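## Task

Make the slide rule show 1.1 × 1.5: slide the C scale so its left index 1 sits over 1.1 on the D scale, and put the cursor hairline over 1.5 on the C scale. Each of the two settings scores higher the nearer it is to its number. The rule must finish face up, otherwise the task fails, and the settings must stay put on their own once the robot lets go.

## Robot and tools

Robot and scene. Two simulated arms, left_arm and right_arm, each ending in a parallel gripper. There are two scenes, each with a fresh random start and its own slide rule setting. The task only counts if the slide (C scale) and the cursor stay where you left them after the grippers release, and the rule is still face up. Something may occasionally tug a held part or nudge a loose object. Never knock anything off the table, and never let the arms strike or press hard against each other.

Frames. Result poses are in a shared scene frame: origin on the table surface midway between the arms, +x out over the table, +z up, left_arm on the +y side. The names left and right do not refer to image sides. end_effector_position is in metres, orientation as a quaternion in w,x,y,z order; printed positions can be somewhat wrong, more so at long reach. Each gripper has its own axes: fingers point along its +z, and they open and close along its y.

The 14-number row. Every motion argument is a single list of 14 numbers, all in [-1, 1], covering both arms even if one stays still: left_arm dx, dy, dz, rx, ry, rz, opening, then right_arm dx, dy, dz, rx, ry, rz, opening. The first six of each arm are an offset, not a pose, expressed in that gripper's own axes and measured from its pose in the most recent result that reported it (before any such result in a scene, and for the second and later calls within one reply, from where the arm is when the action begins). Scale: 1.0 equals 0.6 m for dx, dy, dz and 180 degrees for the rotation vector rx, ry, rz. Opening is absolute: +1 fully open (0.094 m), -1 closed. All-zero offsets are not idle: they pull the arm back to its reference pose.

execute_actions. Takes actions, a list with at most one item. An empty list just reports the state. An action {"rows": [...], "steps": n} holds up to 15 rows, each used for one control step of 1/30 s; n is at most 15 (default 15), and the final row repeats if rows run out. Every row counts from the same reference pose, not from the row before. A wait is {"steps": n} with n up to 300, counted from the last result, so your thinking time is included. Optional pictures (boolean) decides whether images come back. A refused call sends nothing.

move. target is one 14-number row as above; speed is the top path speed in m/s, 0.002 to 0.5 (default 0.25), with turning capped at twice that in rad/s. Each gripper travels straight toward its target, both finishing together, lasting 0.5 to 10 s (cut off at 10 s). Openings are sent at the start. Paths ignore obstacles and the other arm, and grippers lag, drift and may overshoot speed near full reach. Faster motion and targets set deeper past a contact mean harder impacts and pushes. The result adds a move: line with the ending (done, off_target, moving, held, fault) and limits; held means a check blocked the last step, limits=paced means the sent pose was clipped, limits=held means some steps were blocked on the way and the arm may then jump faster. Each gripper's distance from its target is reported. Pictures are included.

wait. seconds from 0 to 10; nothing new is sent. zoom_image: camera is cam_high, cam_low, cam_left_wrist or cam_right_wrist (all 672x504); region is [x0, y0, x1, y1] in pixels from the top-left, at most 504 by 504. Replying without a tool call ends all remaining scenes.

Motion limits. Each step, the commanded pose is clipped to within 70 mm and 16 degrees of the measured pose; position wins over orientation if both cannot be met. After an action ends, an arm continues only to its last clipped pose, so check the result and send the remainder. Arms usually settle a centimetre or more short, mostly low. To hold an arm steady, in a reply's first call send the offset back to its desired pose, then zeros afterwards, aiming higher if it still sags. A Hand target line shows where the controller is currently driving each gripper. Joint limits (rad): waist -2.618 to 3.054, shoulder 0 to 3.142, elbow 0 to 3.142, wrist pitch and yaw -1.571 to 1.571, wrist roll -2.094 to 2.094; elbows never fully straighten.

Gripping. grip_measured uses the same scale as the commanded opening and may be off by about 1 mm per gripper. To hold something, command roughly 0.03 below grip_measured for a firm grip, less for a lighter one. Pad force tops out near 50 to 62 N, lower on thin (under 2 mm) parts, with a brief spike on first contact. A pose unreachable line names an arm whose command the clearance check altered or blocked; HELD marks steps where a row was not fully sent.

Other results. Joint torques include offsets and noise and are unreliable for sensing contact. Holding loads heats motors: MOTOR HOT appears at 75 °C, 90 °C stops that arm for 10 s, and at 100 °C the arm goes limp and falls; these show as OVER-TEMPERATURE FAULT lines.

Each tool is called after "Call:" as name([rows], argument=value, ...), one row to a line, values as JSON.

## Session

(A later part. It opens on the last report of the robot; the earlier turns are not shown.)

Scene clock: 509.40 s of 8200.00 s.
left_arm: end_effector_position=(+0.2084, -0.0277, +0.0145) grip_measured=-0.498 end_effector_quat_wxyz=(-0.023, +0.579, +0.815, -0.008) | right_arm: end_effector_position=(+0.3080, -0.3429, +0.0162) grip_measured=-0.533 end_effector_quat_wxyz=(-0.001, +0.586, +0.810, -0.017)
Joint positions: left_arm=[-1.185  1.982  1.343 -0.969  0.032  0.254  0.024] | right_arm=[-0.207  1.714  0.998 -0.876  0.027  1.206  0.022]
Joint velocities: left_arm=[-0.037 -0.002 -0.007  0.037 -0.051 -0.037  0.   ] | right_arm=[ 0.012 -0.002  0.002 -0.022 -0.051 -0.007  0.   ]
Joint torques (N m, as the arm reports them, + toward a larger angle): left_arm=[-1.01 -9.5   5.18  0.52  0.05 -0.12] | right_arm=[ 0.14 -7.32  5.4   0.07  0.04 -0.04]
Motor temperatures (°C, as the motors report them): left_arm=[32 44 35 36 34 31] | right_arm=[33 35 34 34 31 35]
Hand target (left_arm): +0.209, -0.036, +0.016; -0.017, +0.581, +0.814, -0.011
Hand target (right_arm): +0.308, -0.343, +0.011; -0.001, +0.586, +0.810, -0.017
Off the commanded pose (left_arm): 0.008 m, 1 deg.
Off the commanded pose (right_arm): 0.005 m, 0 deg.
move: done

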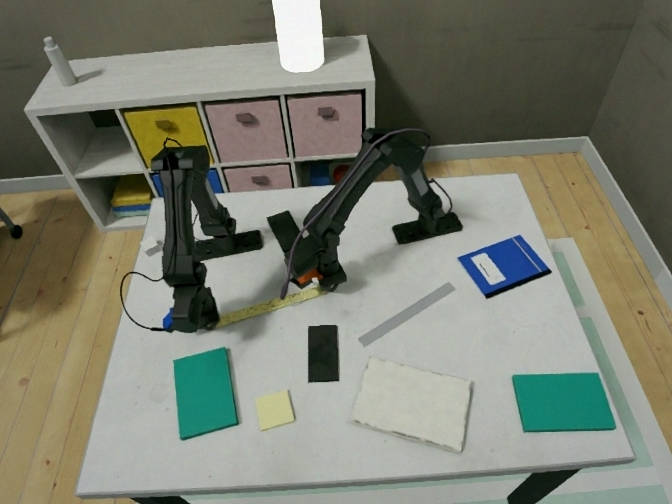

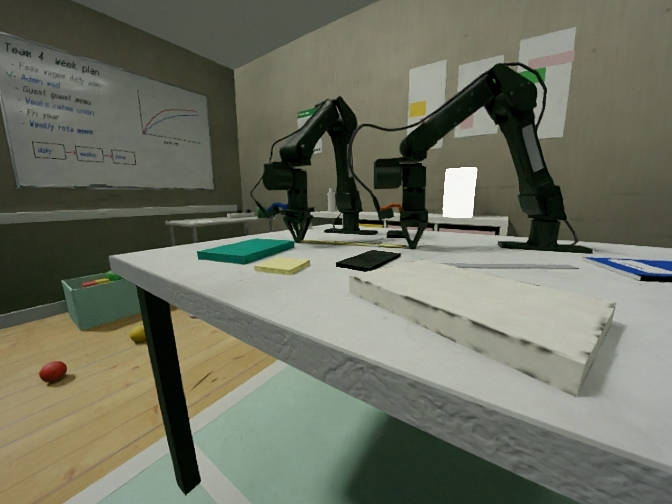

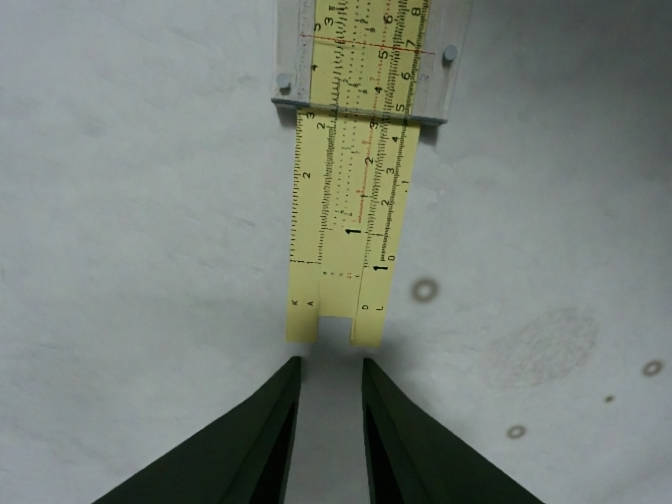

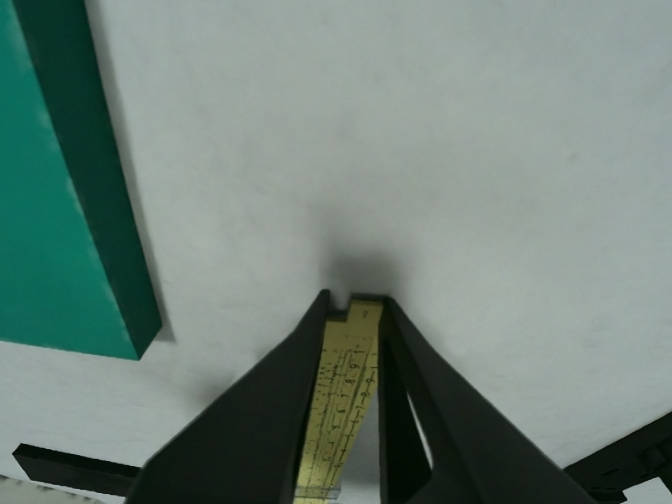

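Call:
move(target=[-0.022,0,0,0,0,0,-0.5, 0,0,0.008,0,0,0,-0.53], speed=0.01)

Scene clock: 513.03 s of 8200.00 s.
left_arm: end_effector_position=(+0.2109, -0.0314, +0.0146) grip_measured=-0.498 end_effector_quat_wxyz=(-0.031, +0.577, +0.816, -0.005) | right_arm: end_effector_position=(+0.3080, -0.3429, +0.0162) grip_measured=-0.533 end_effector_quat_wxyz=(-0.001, +0.586, +0.810, -0.017)
Joint positions: left_arm=[-1.185  2.013  1.388 -1.     0.032  0.251  0.024] | right_arm=[-0.207  1.714  0.998 -0.876  0.027  1.206  0.022]
Joint velocities: left_arm=[-0.017 -0.017 -0.007 -0.022  0.066  0.022 -0.001] | right_arm=[ 0.017 -0.002  0.002  0.022 -0.007  0.007  0.   ]
Joint torques (N m, as the arm reports them, + toward a larger angle): left_arm=[-0.75 -9.51  5.09  0.53  0.02 -0.07] | right_arm=[ 0.01 -7.53  5.58  0.09  0.03 -0.03]
Motor temperatures (°C, as the motors report them): left_arm=[32 44 35 36 34 31] | right_arm=[33 35 34 34 31 35]
Hand target (left_arm): +0.213, -0.040, +0.014; -0.023, +0.579, +0.815, -0.008
Hand target (right_arm): +0.308, -0.343, +0.011; -0.001, +0.586, +0.810, -0.017
Off the commanded pose (left_arm): 0.009 m, 1 deg.
Off the commanded pose (right_arm): 0.005 m, 0 deg.
move: done

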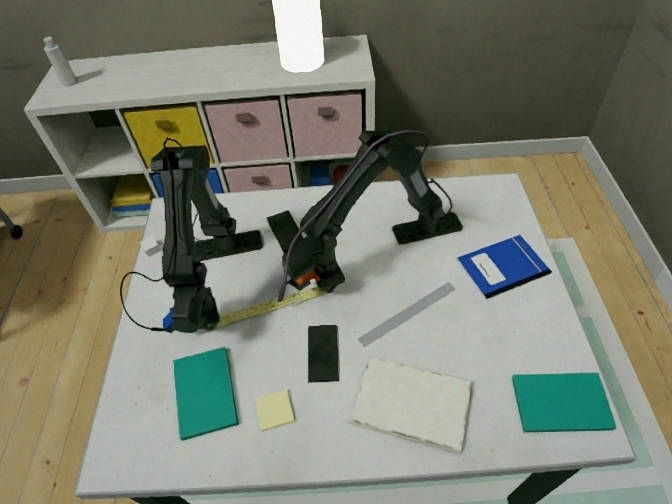

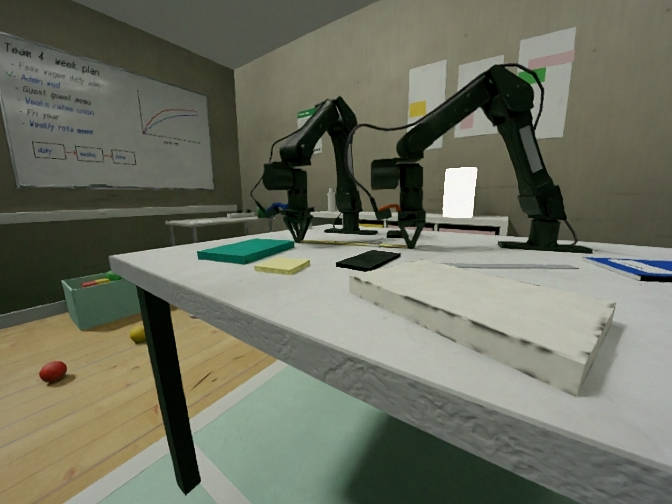

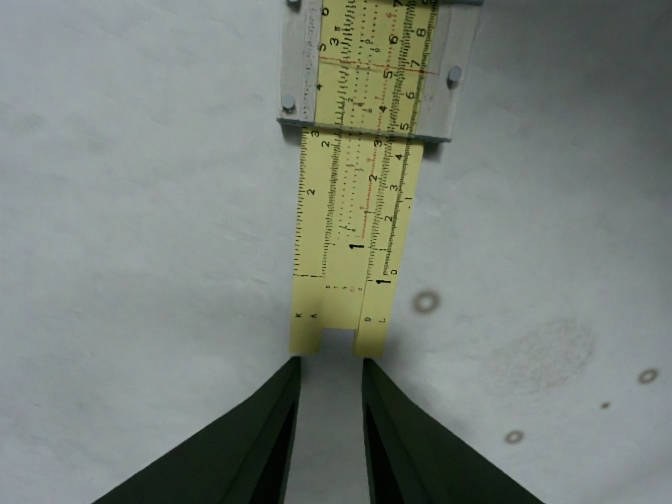

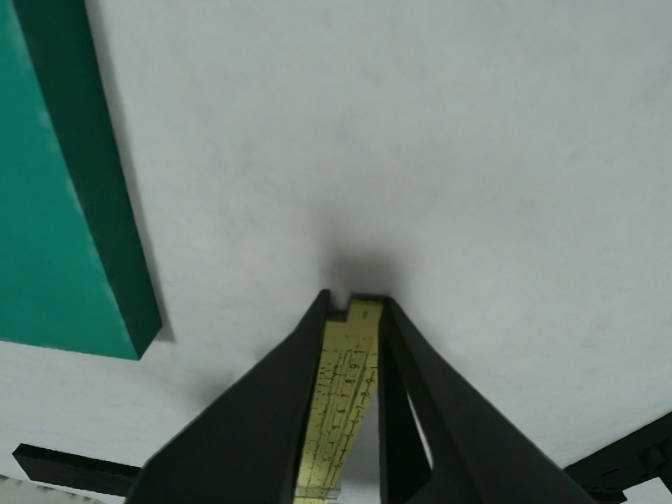

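Call:
move(target=[0,0,0.008,0,0,0,-0.5, -0.008,0,-0.07,0,0,0,-0.53], speed=0.03)

Scene clock: 522.63 s of 8200.00 s.
left_arm: end_effector_position=(+0.2108, -0.0313, +0.0146) grip_measured=-0.498 end_effector_quat_wxyz=(-0.031, +0.577, +0.816, -0.005) | right_arm: end_effector_position=(+0.3060, -0.3429, +0.0465) grip_measured=-0.533 end_effector_quat_wxyz=(-0.011, +0.586, +0.810, -0.023)
Joint positions: left_arm=[-1.185  2.013  1.388 -1.     0.032  0.251  0.024] | right_arm=[-0.207  1.679  1.089 -1.024  0.027  1.206  0.022]
Joint velocities: left_arm=[-0.002  0.002  0.002 -0.007 -0.022  0.007 -0.001] | right_arm=[-0.017  0.002 -0.002 -0.081 -0.022  0.022  0.   ]
Joint torques (N m, as the arm reports them, + toward a larger angle): left_arm=[ -0.08 -10.17   2.71   0.62   0.01  -0.03] | right_arm=[-0.86 -9.91  9.57 -0.35 -0.02 -0.06]
Motor temperatures (°C, as the motors report them): left_arm=[32 43 35 36 34 31] | right_arm=[33 36 34 34 31 35]
Hand target (left_arm): +0.211, -0.031, +0.010; -0.031, +0.577, +0.816, -0.005
Hand target (right_arm): +0.310, -0.346, +0.058; -0.001, +0.586, +0.810, -0.017
Off the commanded pose (left_arm): 0.005 m, 0 deg.
Off the commanded pose (right_arm): 0.013 m, 1 deg.
After step 90, 4.80 s passed at rest.
move: off_target (right_arm)

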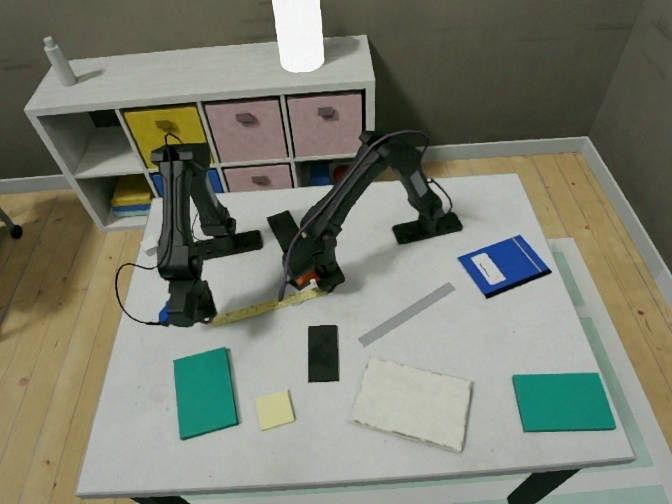

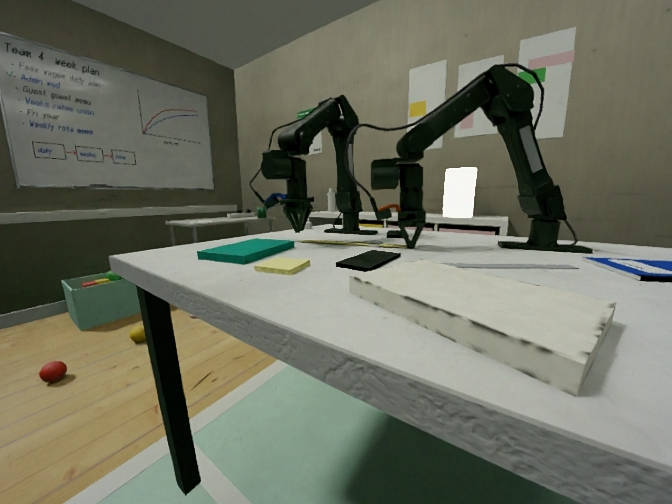

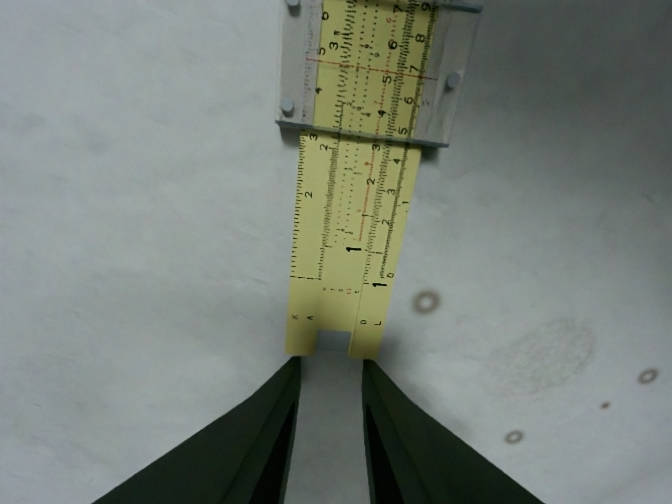

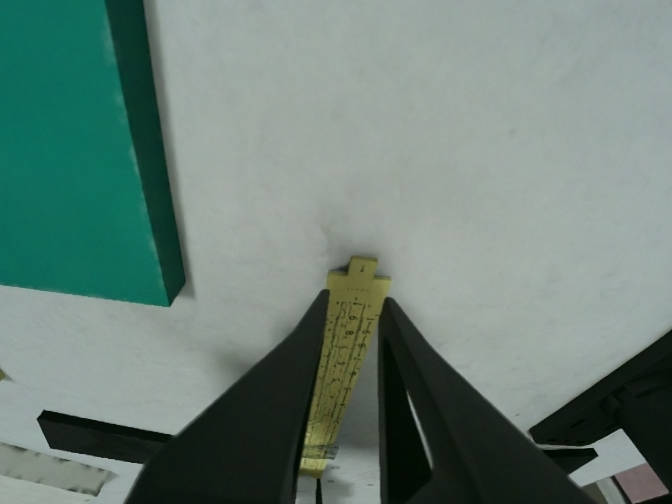

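Call:
move(target=[0,0,0.008,0,0,0,-0.5, -0.045,0,-0.012,0,0,-0.5,-0.85], speed=0.3)

Scene clock: 533.03 s of 8200.00 s.
left_arm: end_effector_position=(+0.2108, -0.0313, +0.0146) grip_measured=-0.498 end_effector_quat_wxyz=(-0.031, +0.577, +0.816, -0.005) | right_arm: end_effector_position=(+0.3108, -0.3649, +0.0495) grip_measured=-0.847 end_effector_quat_wxyz=(-0.023, -0.156, +0.987, -0.008)
Joint positions: left_arm=[-1.185  2.013  1.388 -1.     0.032  0.251  0.024] | right_arm=[-0.283  1.698  1.124 -1.037  0.029 -0.437  0.007]
Joint velocities: left_arm=[-0.007  0.037 -0.002 -0.022  0.022 -0.037 -0.001] | right_arm=[-0.027  0.002  0.007 -0.022 -0.066 -0.007 -0.   ]
Joint torques (N m, as the arm reports them, + toward a larger angle): left_arm=[ -0.03 -10.22   2.69   0.63   0.04  -0.03] | right_arm=[-0.64 -7.34  9.8  -0.31  0.09 -0.07]
Motor temperatures (°C, as the motors report them): left_arm=[32 43 35 36 34 31] | right_arm=[33 36 35 34 31 35]
Hand target (left_arm): +0.210, -0.031, +0.010; -0.031, +0.577, +0.816, -0.005
Hand target (right_arm): +0.314, -0.369, +0.054; -0.023, -0.158, +0.987, -0.010
Off the commanded pose (left_arm): 0.005 m, 0 deg.
Off the commanded pose (right_arm): 0.007 m, 0 deg.
After step 90, 4.17 s passed at rest.
move: done

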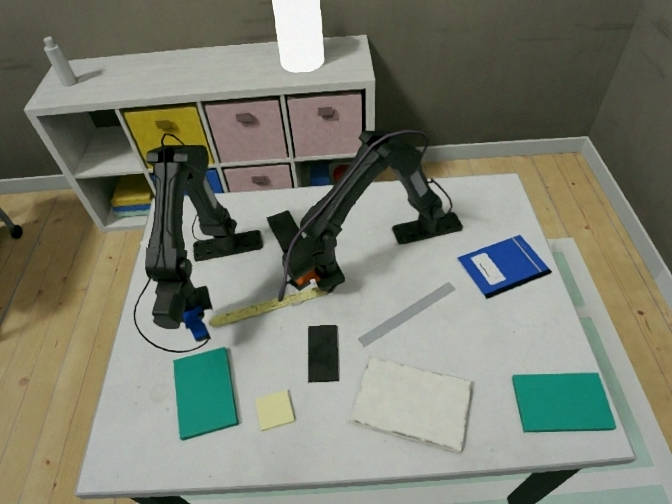

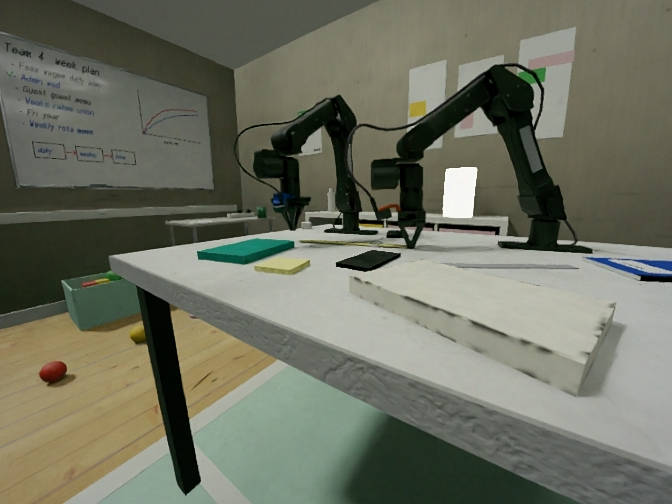

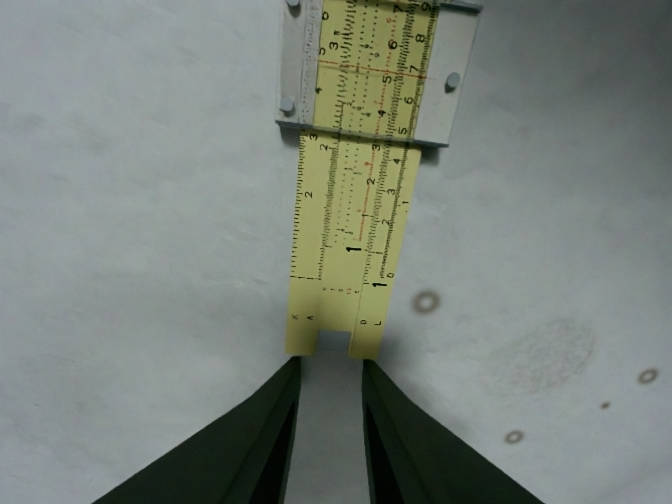

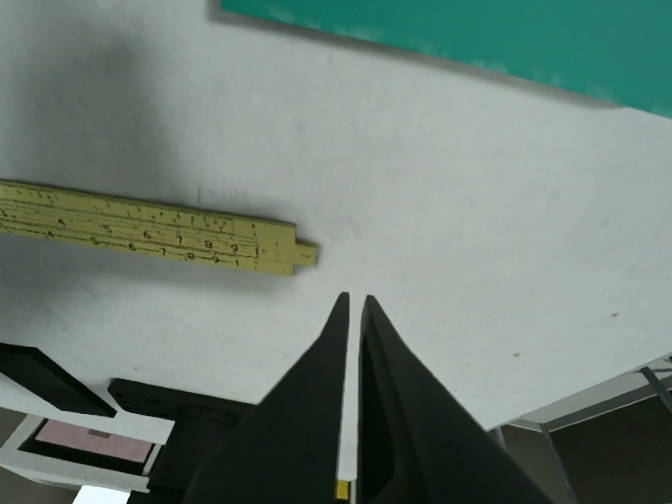

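Call:
move(target=[0,0,0.008,0,0,0,-0.5, 0,0.012,0.035,0,0,0.045,-0.85], speed=0.03)

Scene clock: 541.53 s of 8200.00 s.
left_arm: end_effector_position=(+0.2108, -0.0313, +0.0146) grip_measured=-0.498 end_effector_quat_wxyz=(-0.031, +0.577, +0.816, -0.005) | right_arm: end_effector_position=(+0.3077, -0.3616, +0.0339) grip_measured=-0.847 end_effector_quat_wxyz=(-0.023, -0.088, +0.996, -0.010)
Joint positions: left_arm=[-1.185  2.013  1.388 -1.     0.032  0.251  0.024] | right_arm=[-0.273  1.708  1.069 -0.973  0.029 -0.289  0.007]
Joint velocities: left_arm=[-0.007 -0.007 -0.007 -0.007 -0.051  0.051 -0.001] | right_arm=[-0.012  0.017  0.007  0.037 -0.051  0.037  0.001]
Joint torques (N m, as the arm reports them, + toward a larger angle): left_arm=[ -0.01 -10.19   2.67   0.63   0.06  -0.04] | right_arm=[ 0.73 -7.62  5.37  0.02  0.    0.07]
Motor temperatures (°C, as the motors report them): left_arm=[32 43 35 36 34 31] | right_arm=[33 36 35 34 31 35]
Hand target (left_arm): +0.210, -0.031, +0.010; -0.031, +0.577, +0.816, -0.005
Hand target (right_arm): +0.308, -0.359, +0.029; -0.023, -0.086, +0.996, -0.010
Off the commanded pose (left_arm): 0.005 m, 0 deg.
Off the commanded pose (right_arm): 0.006 m, 0 deg.
After step 90, 2.87 s passed at rest.
move: done

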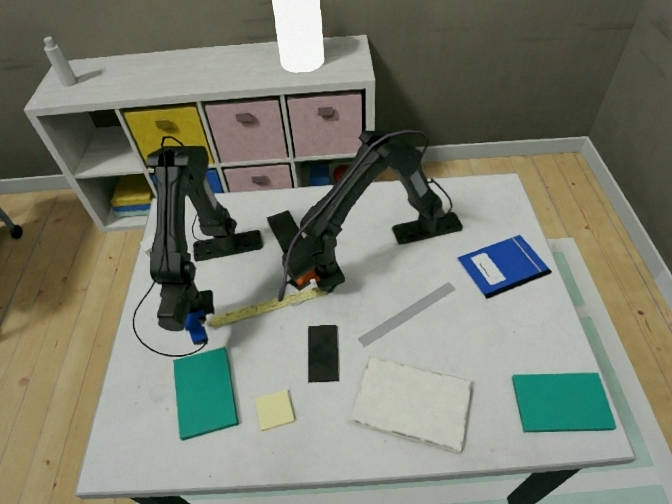

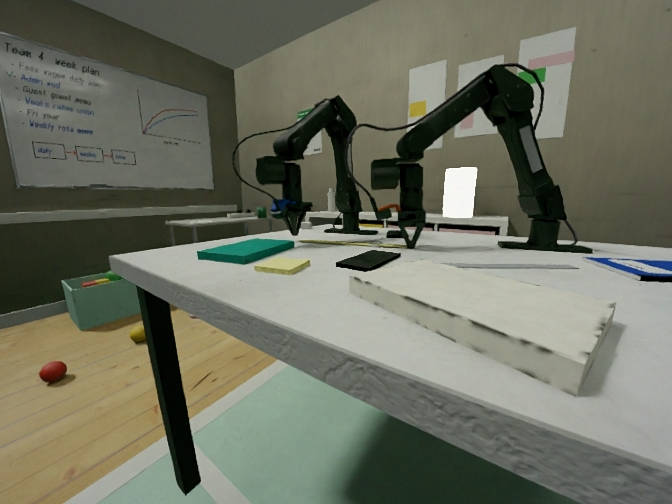

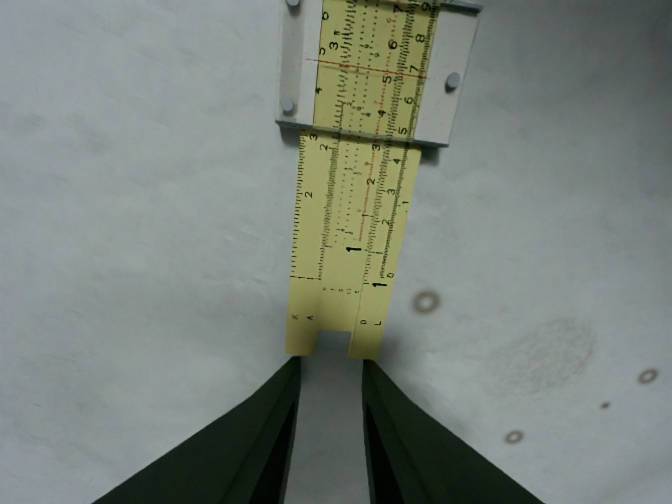

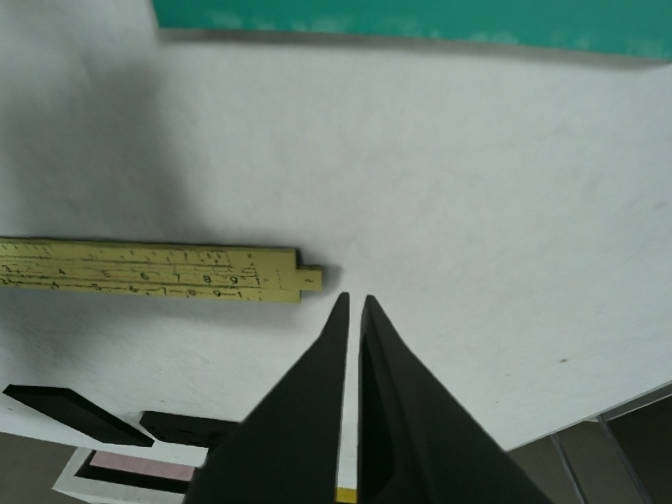

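Call:
execute_actions(actions=[])

Scene clock: 552.07 s of 8200.00 s.
left_arm: end_effector_position=(+0.2108, -0.0313, +0.0146) grip_measured=-0.498 end_effector_quat_wxyz=(-0.031, +0.577, +0.816, -0.005) | right_arm: end_effector_position=(+0.3082, -0.3617, +0.0339) grip_measured=-0.847 end_effector_quat_wxyz=(-0.022, -0.087, +0.996, -0.010)
Joint positions: left_arm=[-1.185  2.013  1.388 -1.     0.032  0.251  0.024] | right_arm=[-0.273  1.708  1.069 -0.971  0.029 -0.286  0.007]
Joint velocities: left_arm=[ 0.002 -0.012  0.022  0.051  0.007 -0.007 -0.   ] | right_arm=[-0.002  0.002 -0.017 -0.022 -0.037 -0.051  0.001]
Joint torques (N m, as the arm reports them, + toward a larger angle): left_arm=[ -0.03 -10.23   2.64   0.63   0.    -0.02] | right_arm=[ 1.01 -7.58  5.22  0.03  0.04  0.  ]
Motor temperatures (°C, as the motors report them): left_arm=[32 43 35 36 34 31] | right_arm=[33 36 35 34 31 35]
Hand target (left_arm): +0.210, -0.031, +0.010; -0.031, +0.577, +0.816, -0.005
Hand target (right_arm): +0.308, -0.359, +0.029; -0.023, -0.086, +0.996, -0.010
Off the commanded pose (left_arm): 0.005 m, 0 deg.
Off the commanded pose (right_arm): 0.006 m, 0 deg.
Steps of this call (steps 1 to 90: nothing new was sent; then 7.53 s passed at rest). Readings (end_effector_position):
1: left_arm (+0.2108, -0.0313, +0.0146) | right_arm (+0.3078, -0.3616, +0.0339)
2: left_arm (+0.2108, -0.0313, +0.0146) | right_arm (+0.3079, -0.3616, +0.0339)
4: left_arm (+0.2108, -0.0313, +0.0146) | right_arm (+0.3080, -0.3617, +0.0339)
8: left_arm (+0.2108, -0.0313, +0.0146) | right_arm (+0.3081, -0.3617, +0.0339)
90: the state above

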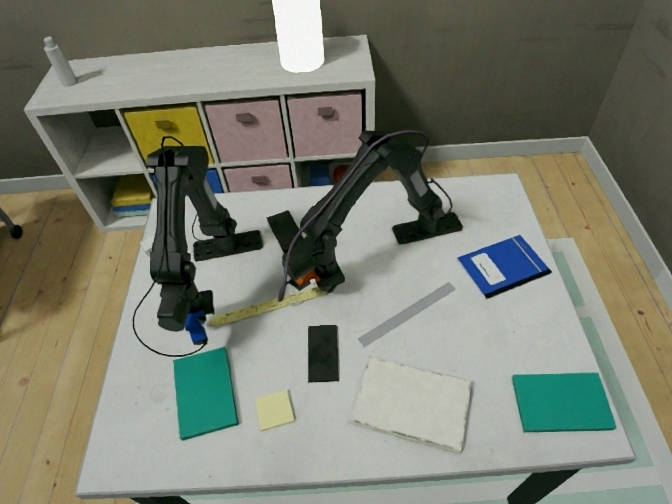

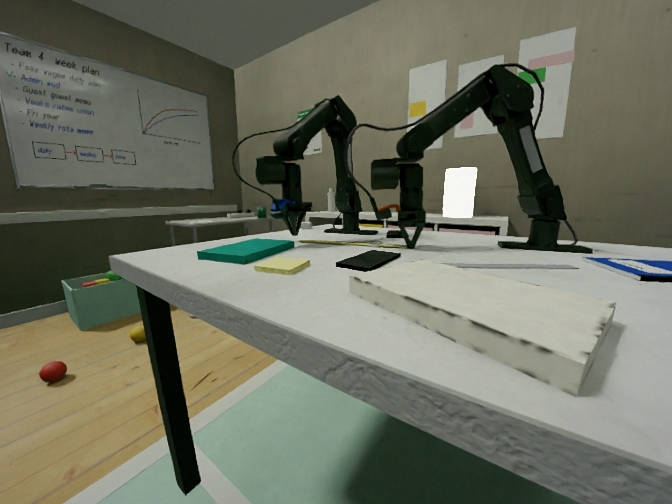

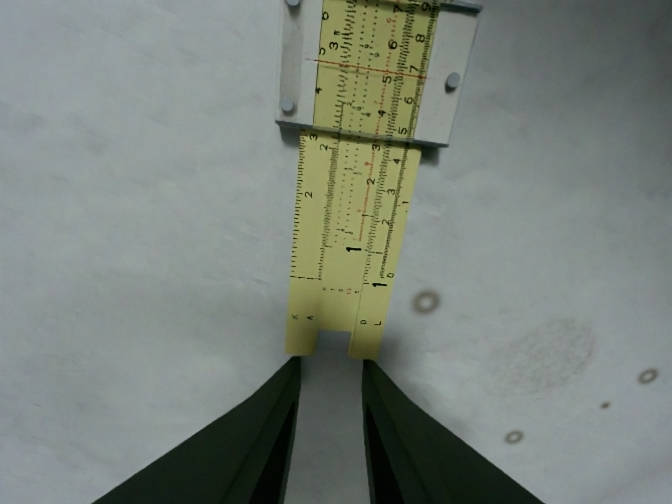

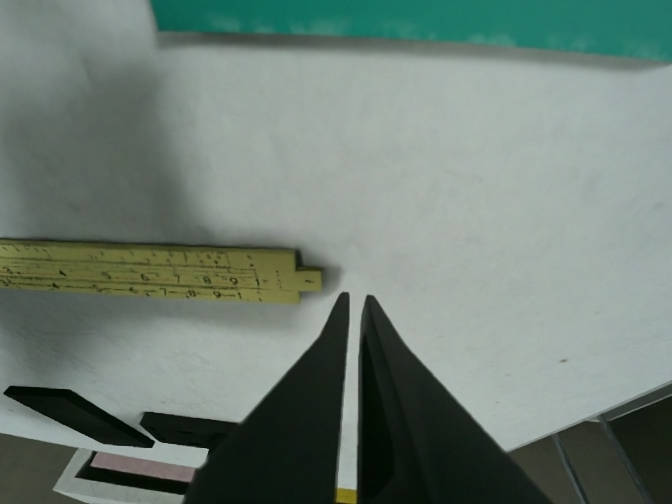

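Call:
move(target=[0,0,0.008,0,0,0,-0.5, 0,0,0.04,0,0,0,-0.85], speed=0.05)

Scene clock: 555.60 s of 8200.00 s.
left_arm: end_effector_position=(+0.2108, -0.0313, +0.0146) grip_measured=-0.498 end_effector_quat_wxyz=(-0.031, +0.577, +0.816, -0.005) | right_arm: end_effector_position=(+0.3045, -0.3613, +0.0159) grip_measured=-0.847 end_effector_quat_wxyz=(-0.029, -0.087, +0.996, -0.009)
Joint positions: left_arm=[-1.185  2.013  1.388 -1.     0.032  0.251  0.024] | right_arm=[-0.273  1.738  1.024 -0.911  0.029 -0.286  0.007]
Joint velocities: left_arm=[-0.012  0.012  0.012 -0.066  0.051  0.037  0.002] | right_arm=[ 0.002 -0.012 -0.007 -0.007 -0.007  0.051 -0.   ]
Joint torques (N m, as the arm reports them, + toward a larger angle): left_arm=[  0.01 -10.31   2.66   0.66   0.07   0.01] | right_arm=[-0.33 -7.42  4.96  0.15  0.02 -0.07]
Motor temperatures (°C, as the motors report them): left_arm=[32 43 35 36 34 31] | right_arm=[33 36 35 34 31 35]
Hand target (left_arm): +0.210, -0.031, +0.010; -0.031, +0.577, +0.816, -0.005
Hand target (right_arm): +0.307, -0.363, +0.010; -0.023, -0.087, +0.996, -0.010
Off the commanded pose (left_arm): 0.005 m, 0 deg.
Off the commanded pose (right_arm): 0.007 m, 1 deg.
move: done

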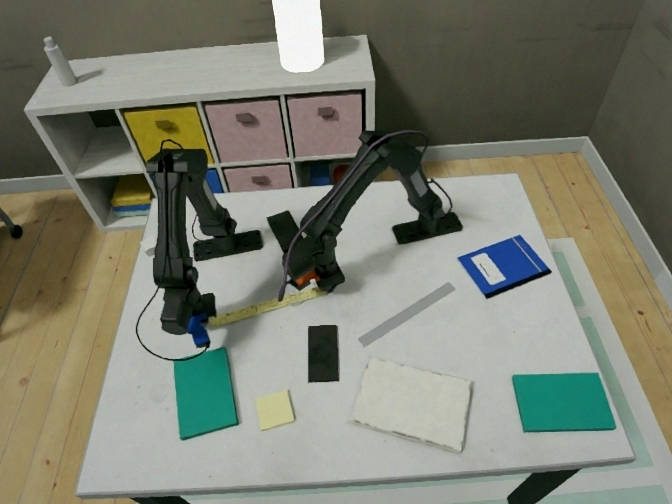

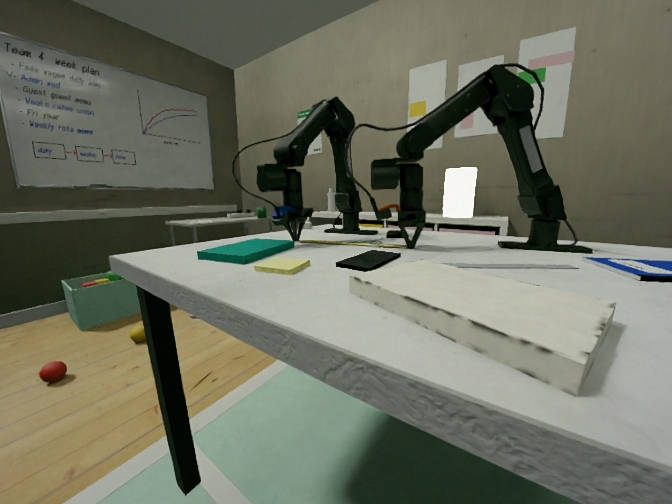

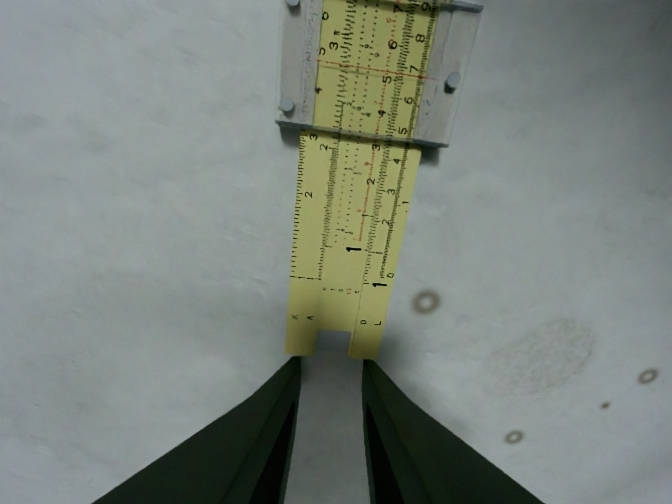

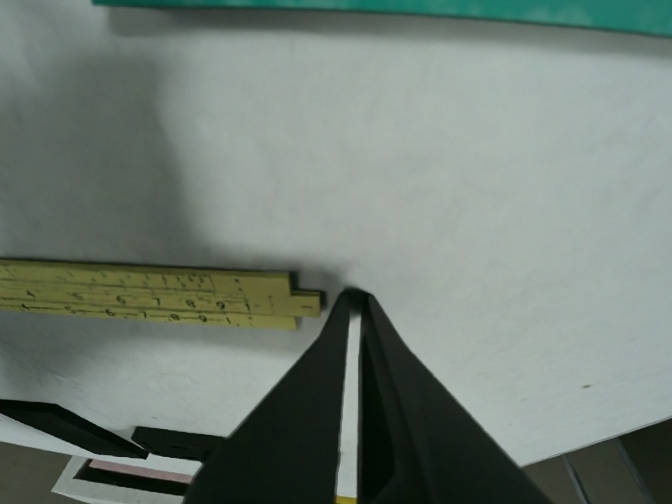

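Call:
move(target=[0,0,0.008,0,0,0,-0.5, 0.012,0,-0.012,0,0,0,-0.85], speed=0.05)

Call:
move(target=[0,0,0.008,0,0,0,-0.5, 0,0,0.025,0,0,0,-0.85], speed=0.05)

Scene clock: 560.37 s of 8200.00 s.
left_arm: end_effector_position=(+0.2108, -0.0313, +0.0146) grip_measured=-0.498 end_effector_quat_wxyz=(-0.031, +0.577, +0.816, -0.005) | right_arm: end_effector_position=(+0.3044, -0.3613, +0.0199) grip_measured=-0.847 end_effector_quat_wxyz=(-0.025, -0.087, +0.996, -0.010)
Joint positions: left_arm=[-1.185  2.013  1.388 -1.     0.032  0.251  0.024] | right_arm=[-0.273  1.722  1.024 -0.918  0.029 -0.286  0.007]
Joint velocities: left_arm=[-0.002 -0.002  0.002 -0.037 -0.007 -0.051 -0.   ] | right_arm=[-0.007 -0.007 -0.007  0.022 -0.022  0.037 -0.001]
Joint torques (N m, as the arm reports them, + toward a larger angle): left_arm=[  0.03 -10.26   2.67   0.62   0.01  -0.02] | right_arm=[ -0.51 -10.33   5.79  -0.3    0.01  -0.05]
Motor temperatures (°C, as the motors report them): left_arm=[32 43 35 36 34 31] | right_arm=[33 36 34 34 31 35]
Hand target (left_arm): +0.210, -0.031, +0.010; -0.031, +0.577, +0.816, -0.005
Hand target (right_arm): +0.298, -0.362, +0.023; -0.029, -0.087, +0.996, -0.009
Off the commanded pose (left_arm): 0.005 m, 0 deg.
Off the commanded pose (right_arm): 0.008 m, 1 deg.
After step 90, 1.07 s passed at rest.
move: done

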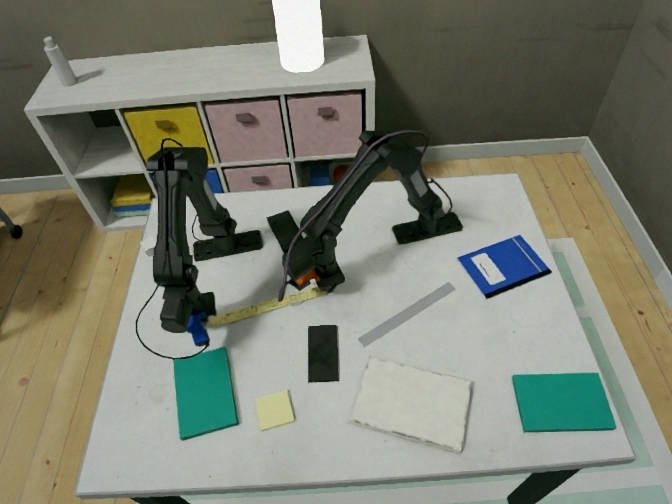

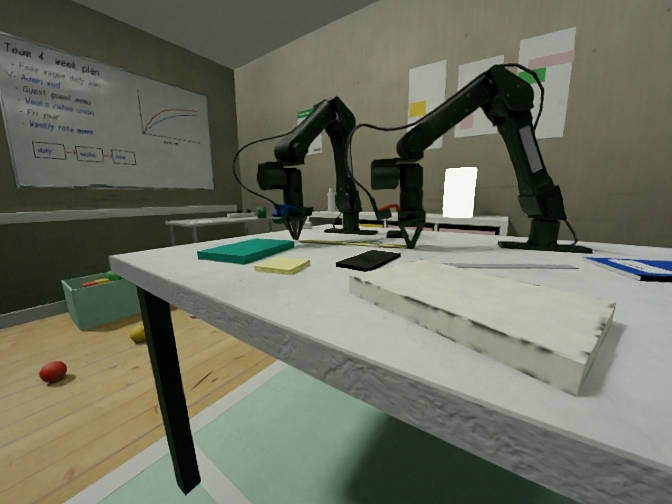

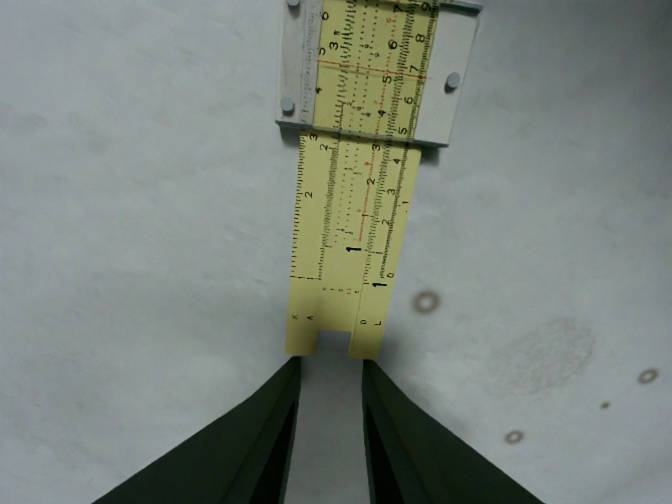

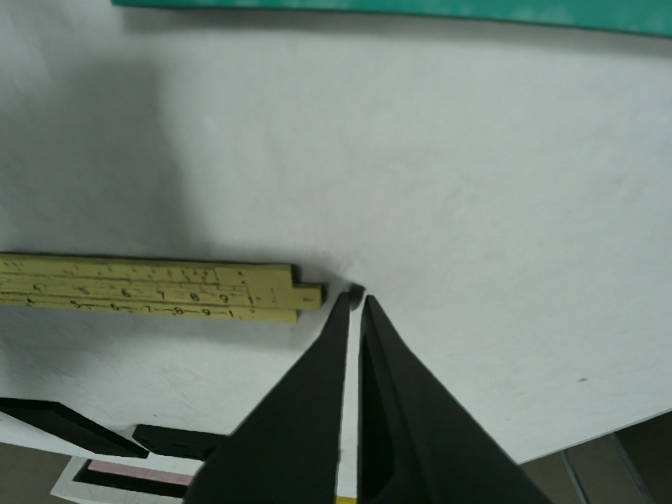

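Scene clock: 561.07 s of 8200.00 s.
left_arm: end_effector_position=(+0.2108, -0.0313, +0.0146) grip_measured=-0.498 end_effector_quat_wxyz=(-0.031, +0.577, +0.816, -0.005) | right_arm: end_effector_position=(+0.3069, -0.3615, +0.0157) grip_measured=-0.847 end_effector_quat_wxyz=(-0.020, -0.087, +0.996, -0.011)
Joint positions: left_arm=[-1.185  2.013  1.388 -1.     0.032  0.251  0.024] | right_arm=[-0.273  1.73   1.015 -0.891  0.029 -0.286  0.007]
Joint velocities: left_arm=[ 0.002 -0.007 -0.022 -0.007  0.007  0.007 -0.   ] | right_arm=[-0.002  0.002  0.007  0.022  0.007 -0.007 -0.   ]
Joint torques (N m, as the arm reports them, + toward a larger angle): left_arm=[ -0.01 -10.35   2.76   0.65   0.06  -0.02] | right_arm=[-0.31 -6.59  3.73  0.17  0.05  0.04]
Motor temperatures (°C, as the motors report them): left_arm=[32 43 35 36 34 31] | right_arm=[33 36 34 34 31 35]
Hand target (left_arm): +0.210, -0.031, +0.010; -0.031, +0.577, +0.816, -0.005
Hand target (right_arm): +0.303, -0.362, +0.005; -0.025, -0.087, +0.996, -0.010
Off the commanded pose (left_arm): 0.005 m, 0 deg.
Off the commanded pose (right_arm): 0.011 m, 1 deg.
move: off_target (right_arm)

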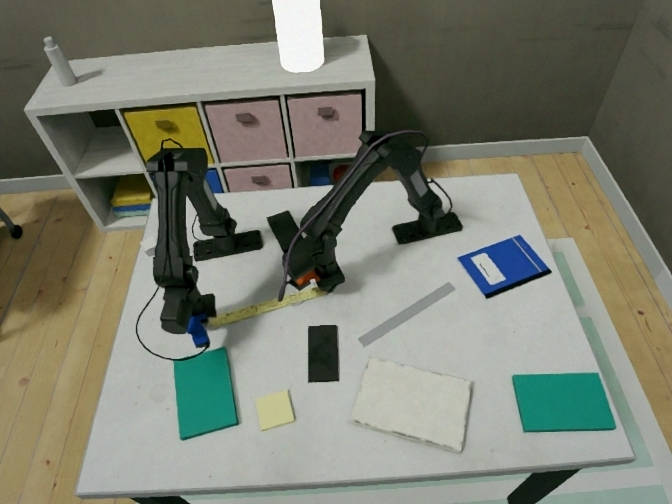

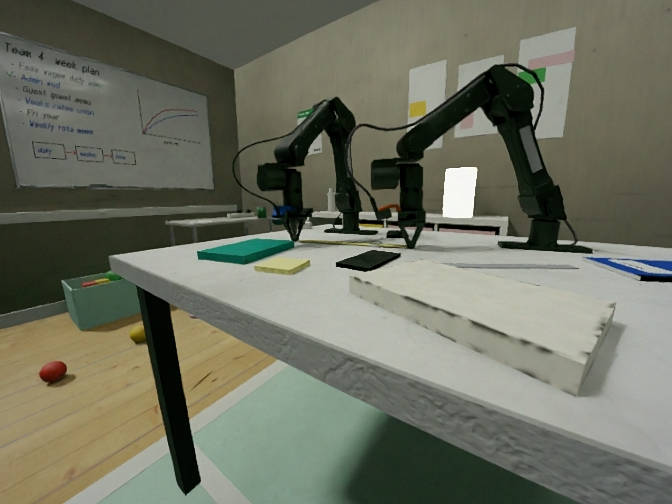

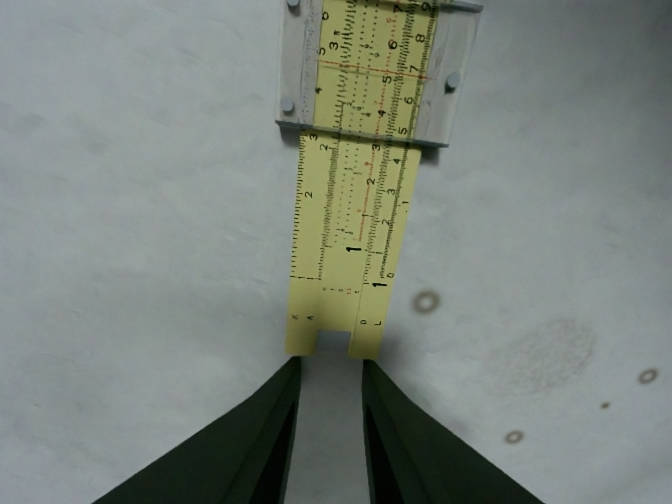

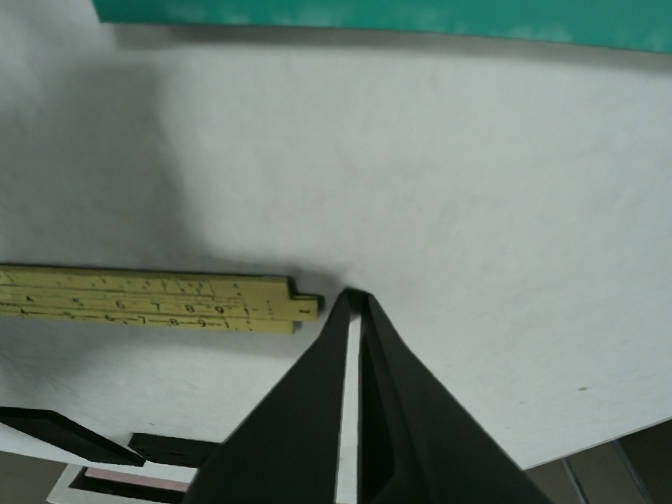

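Call:
move(target=[0,0,0.008,0,0,0,-0.5, 0.028,0,-0.022,0,0,0,-0.85], speed=0.05)

Scene clock: 564.03 s of 8200.00 s.
left_arm: end_effector_position=(+0.2108, -0.0313, +0.0146) grip_measured=-0.498 end_effector_quat_wxyz=(-0.031, +0.577, +0.816, -0.005) | right_arm: end_effector_position=(+0.2998, -0.3622, +0.0280) grip_measured=-0.847 end_effector_quat_wxyz=(-0.013, -0.086, +0.996, -0.012)
Joint positions: left_arm=[-1.185  2.013  1.388 -1.     0.032  0.251  0.024] | right_arm=[-0.278  1.671  1.001 -0.922  0.029 -0.29   0.007]
Joint velocities: left_arm=[-0.002  0.002  0.007 -0.051  0.051 -0.022  0.001] | right_arm=[-0.002 -0.007  0.007 -0.007 -0.007  0.051 -0.001]
Joint torques (N m, as the arm reports them, + toward a larger angle): left_arm=[ -0.05 -10.28   2.62   0.61   0.05  -0.04] | right_arm=[-0.7  -9.51  5.27 -0.31  0.01 -0.07]
Motor temperatures (°C, as the motors report them): left_arm=[32 43 35 36 34 31] | right_arm=[33 36 34 34 31 35]
Hand target (left_arm): +0.210, -0.031, +0.010; -0.031, +0.577, +0.816, -0.005
Hand target (right_arm): +0.291, -0.364, +0.030; -0.020, -0.086, +0.996, -0.011
Off the commanded pose (left_arm): 0.005 m, 0 deg.
Off the commanded pose (right_arm): 0.009 m, 1 deg.
move: done

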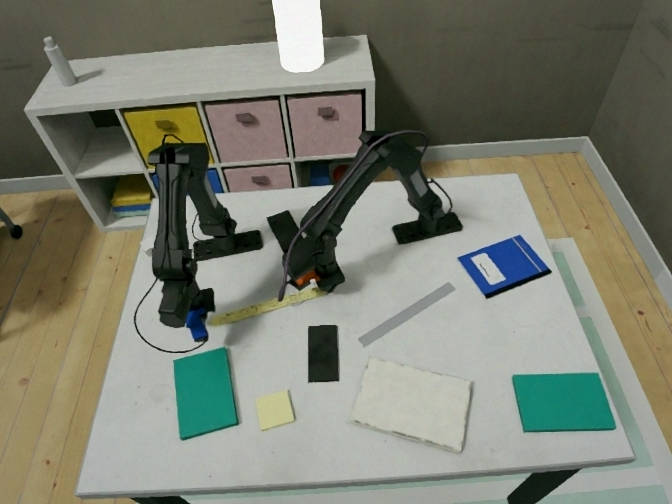

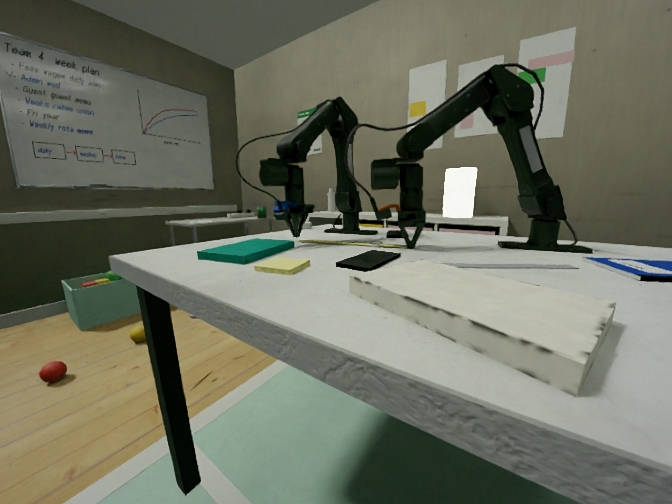

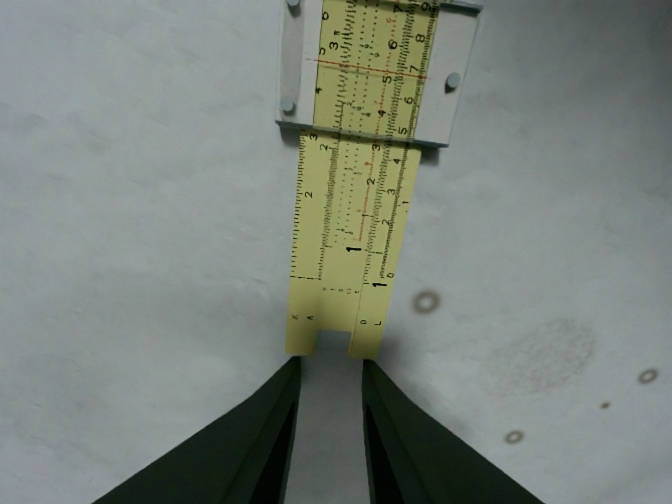

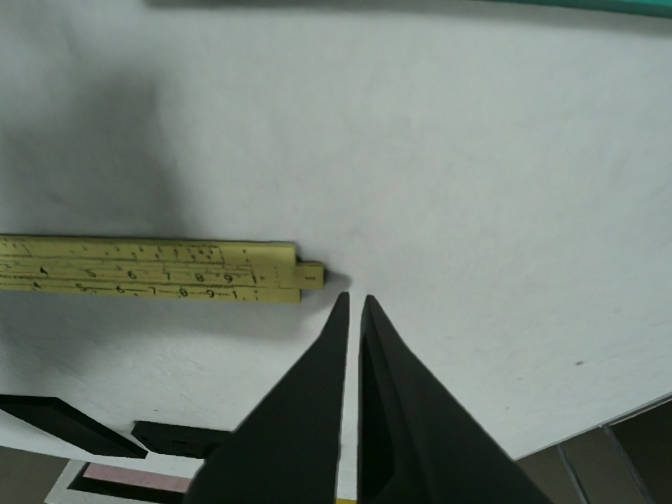

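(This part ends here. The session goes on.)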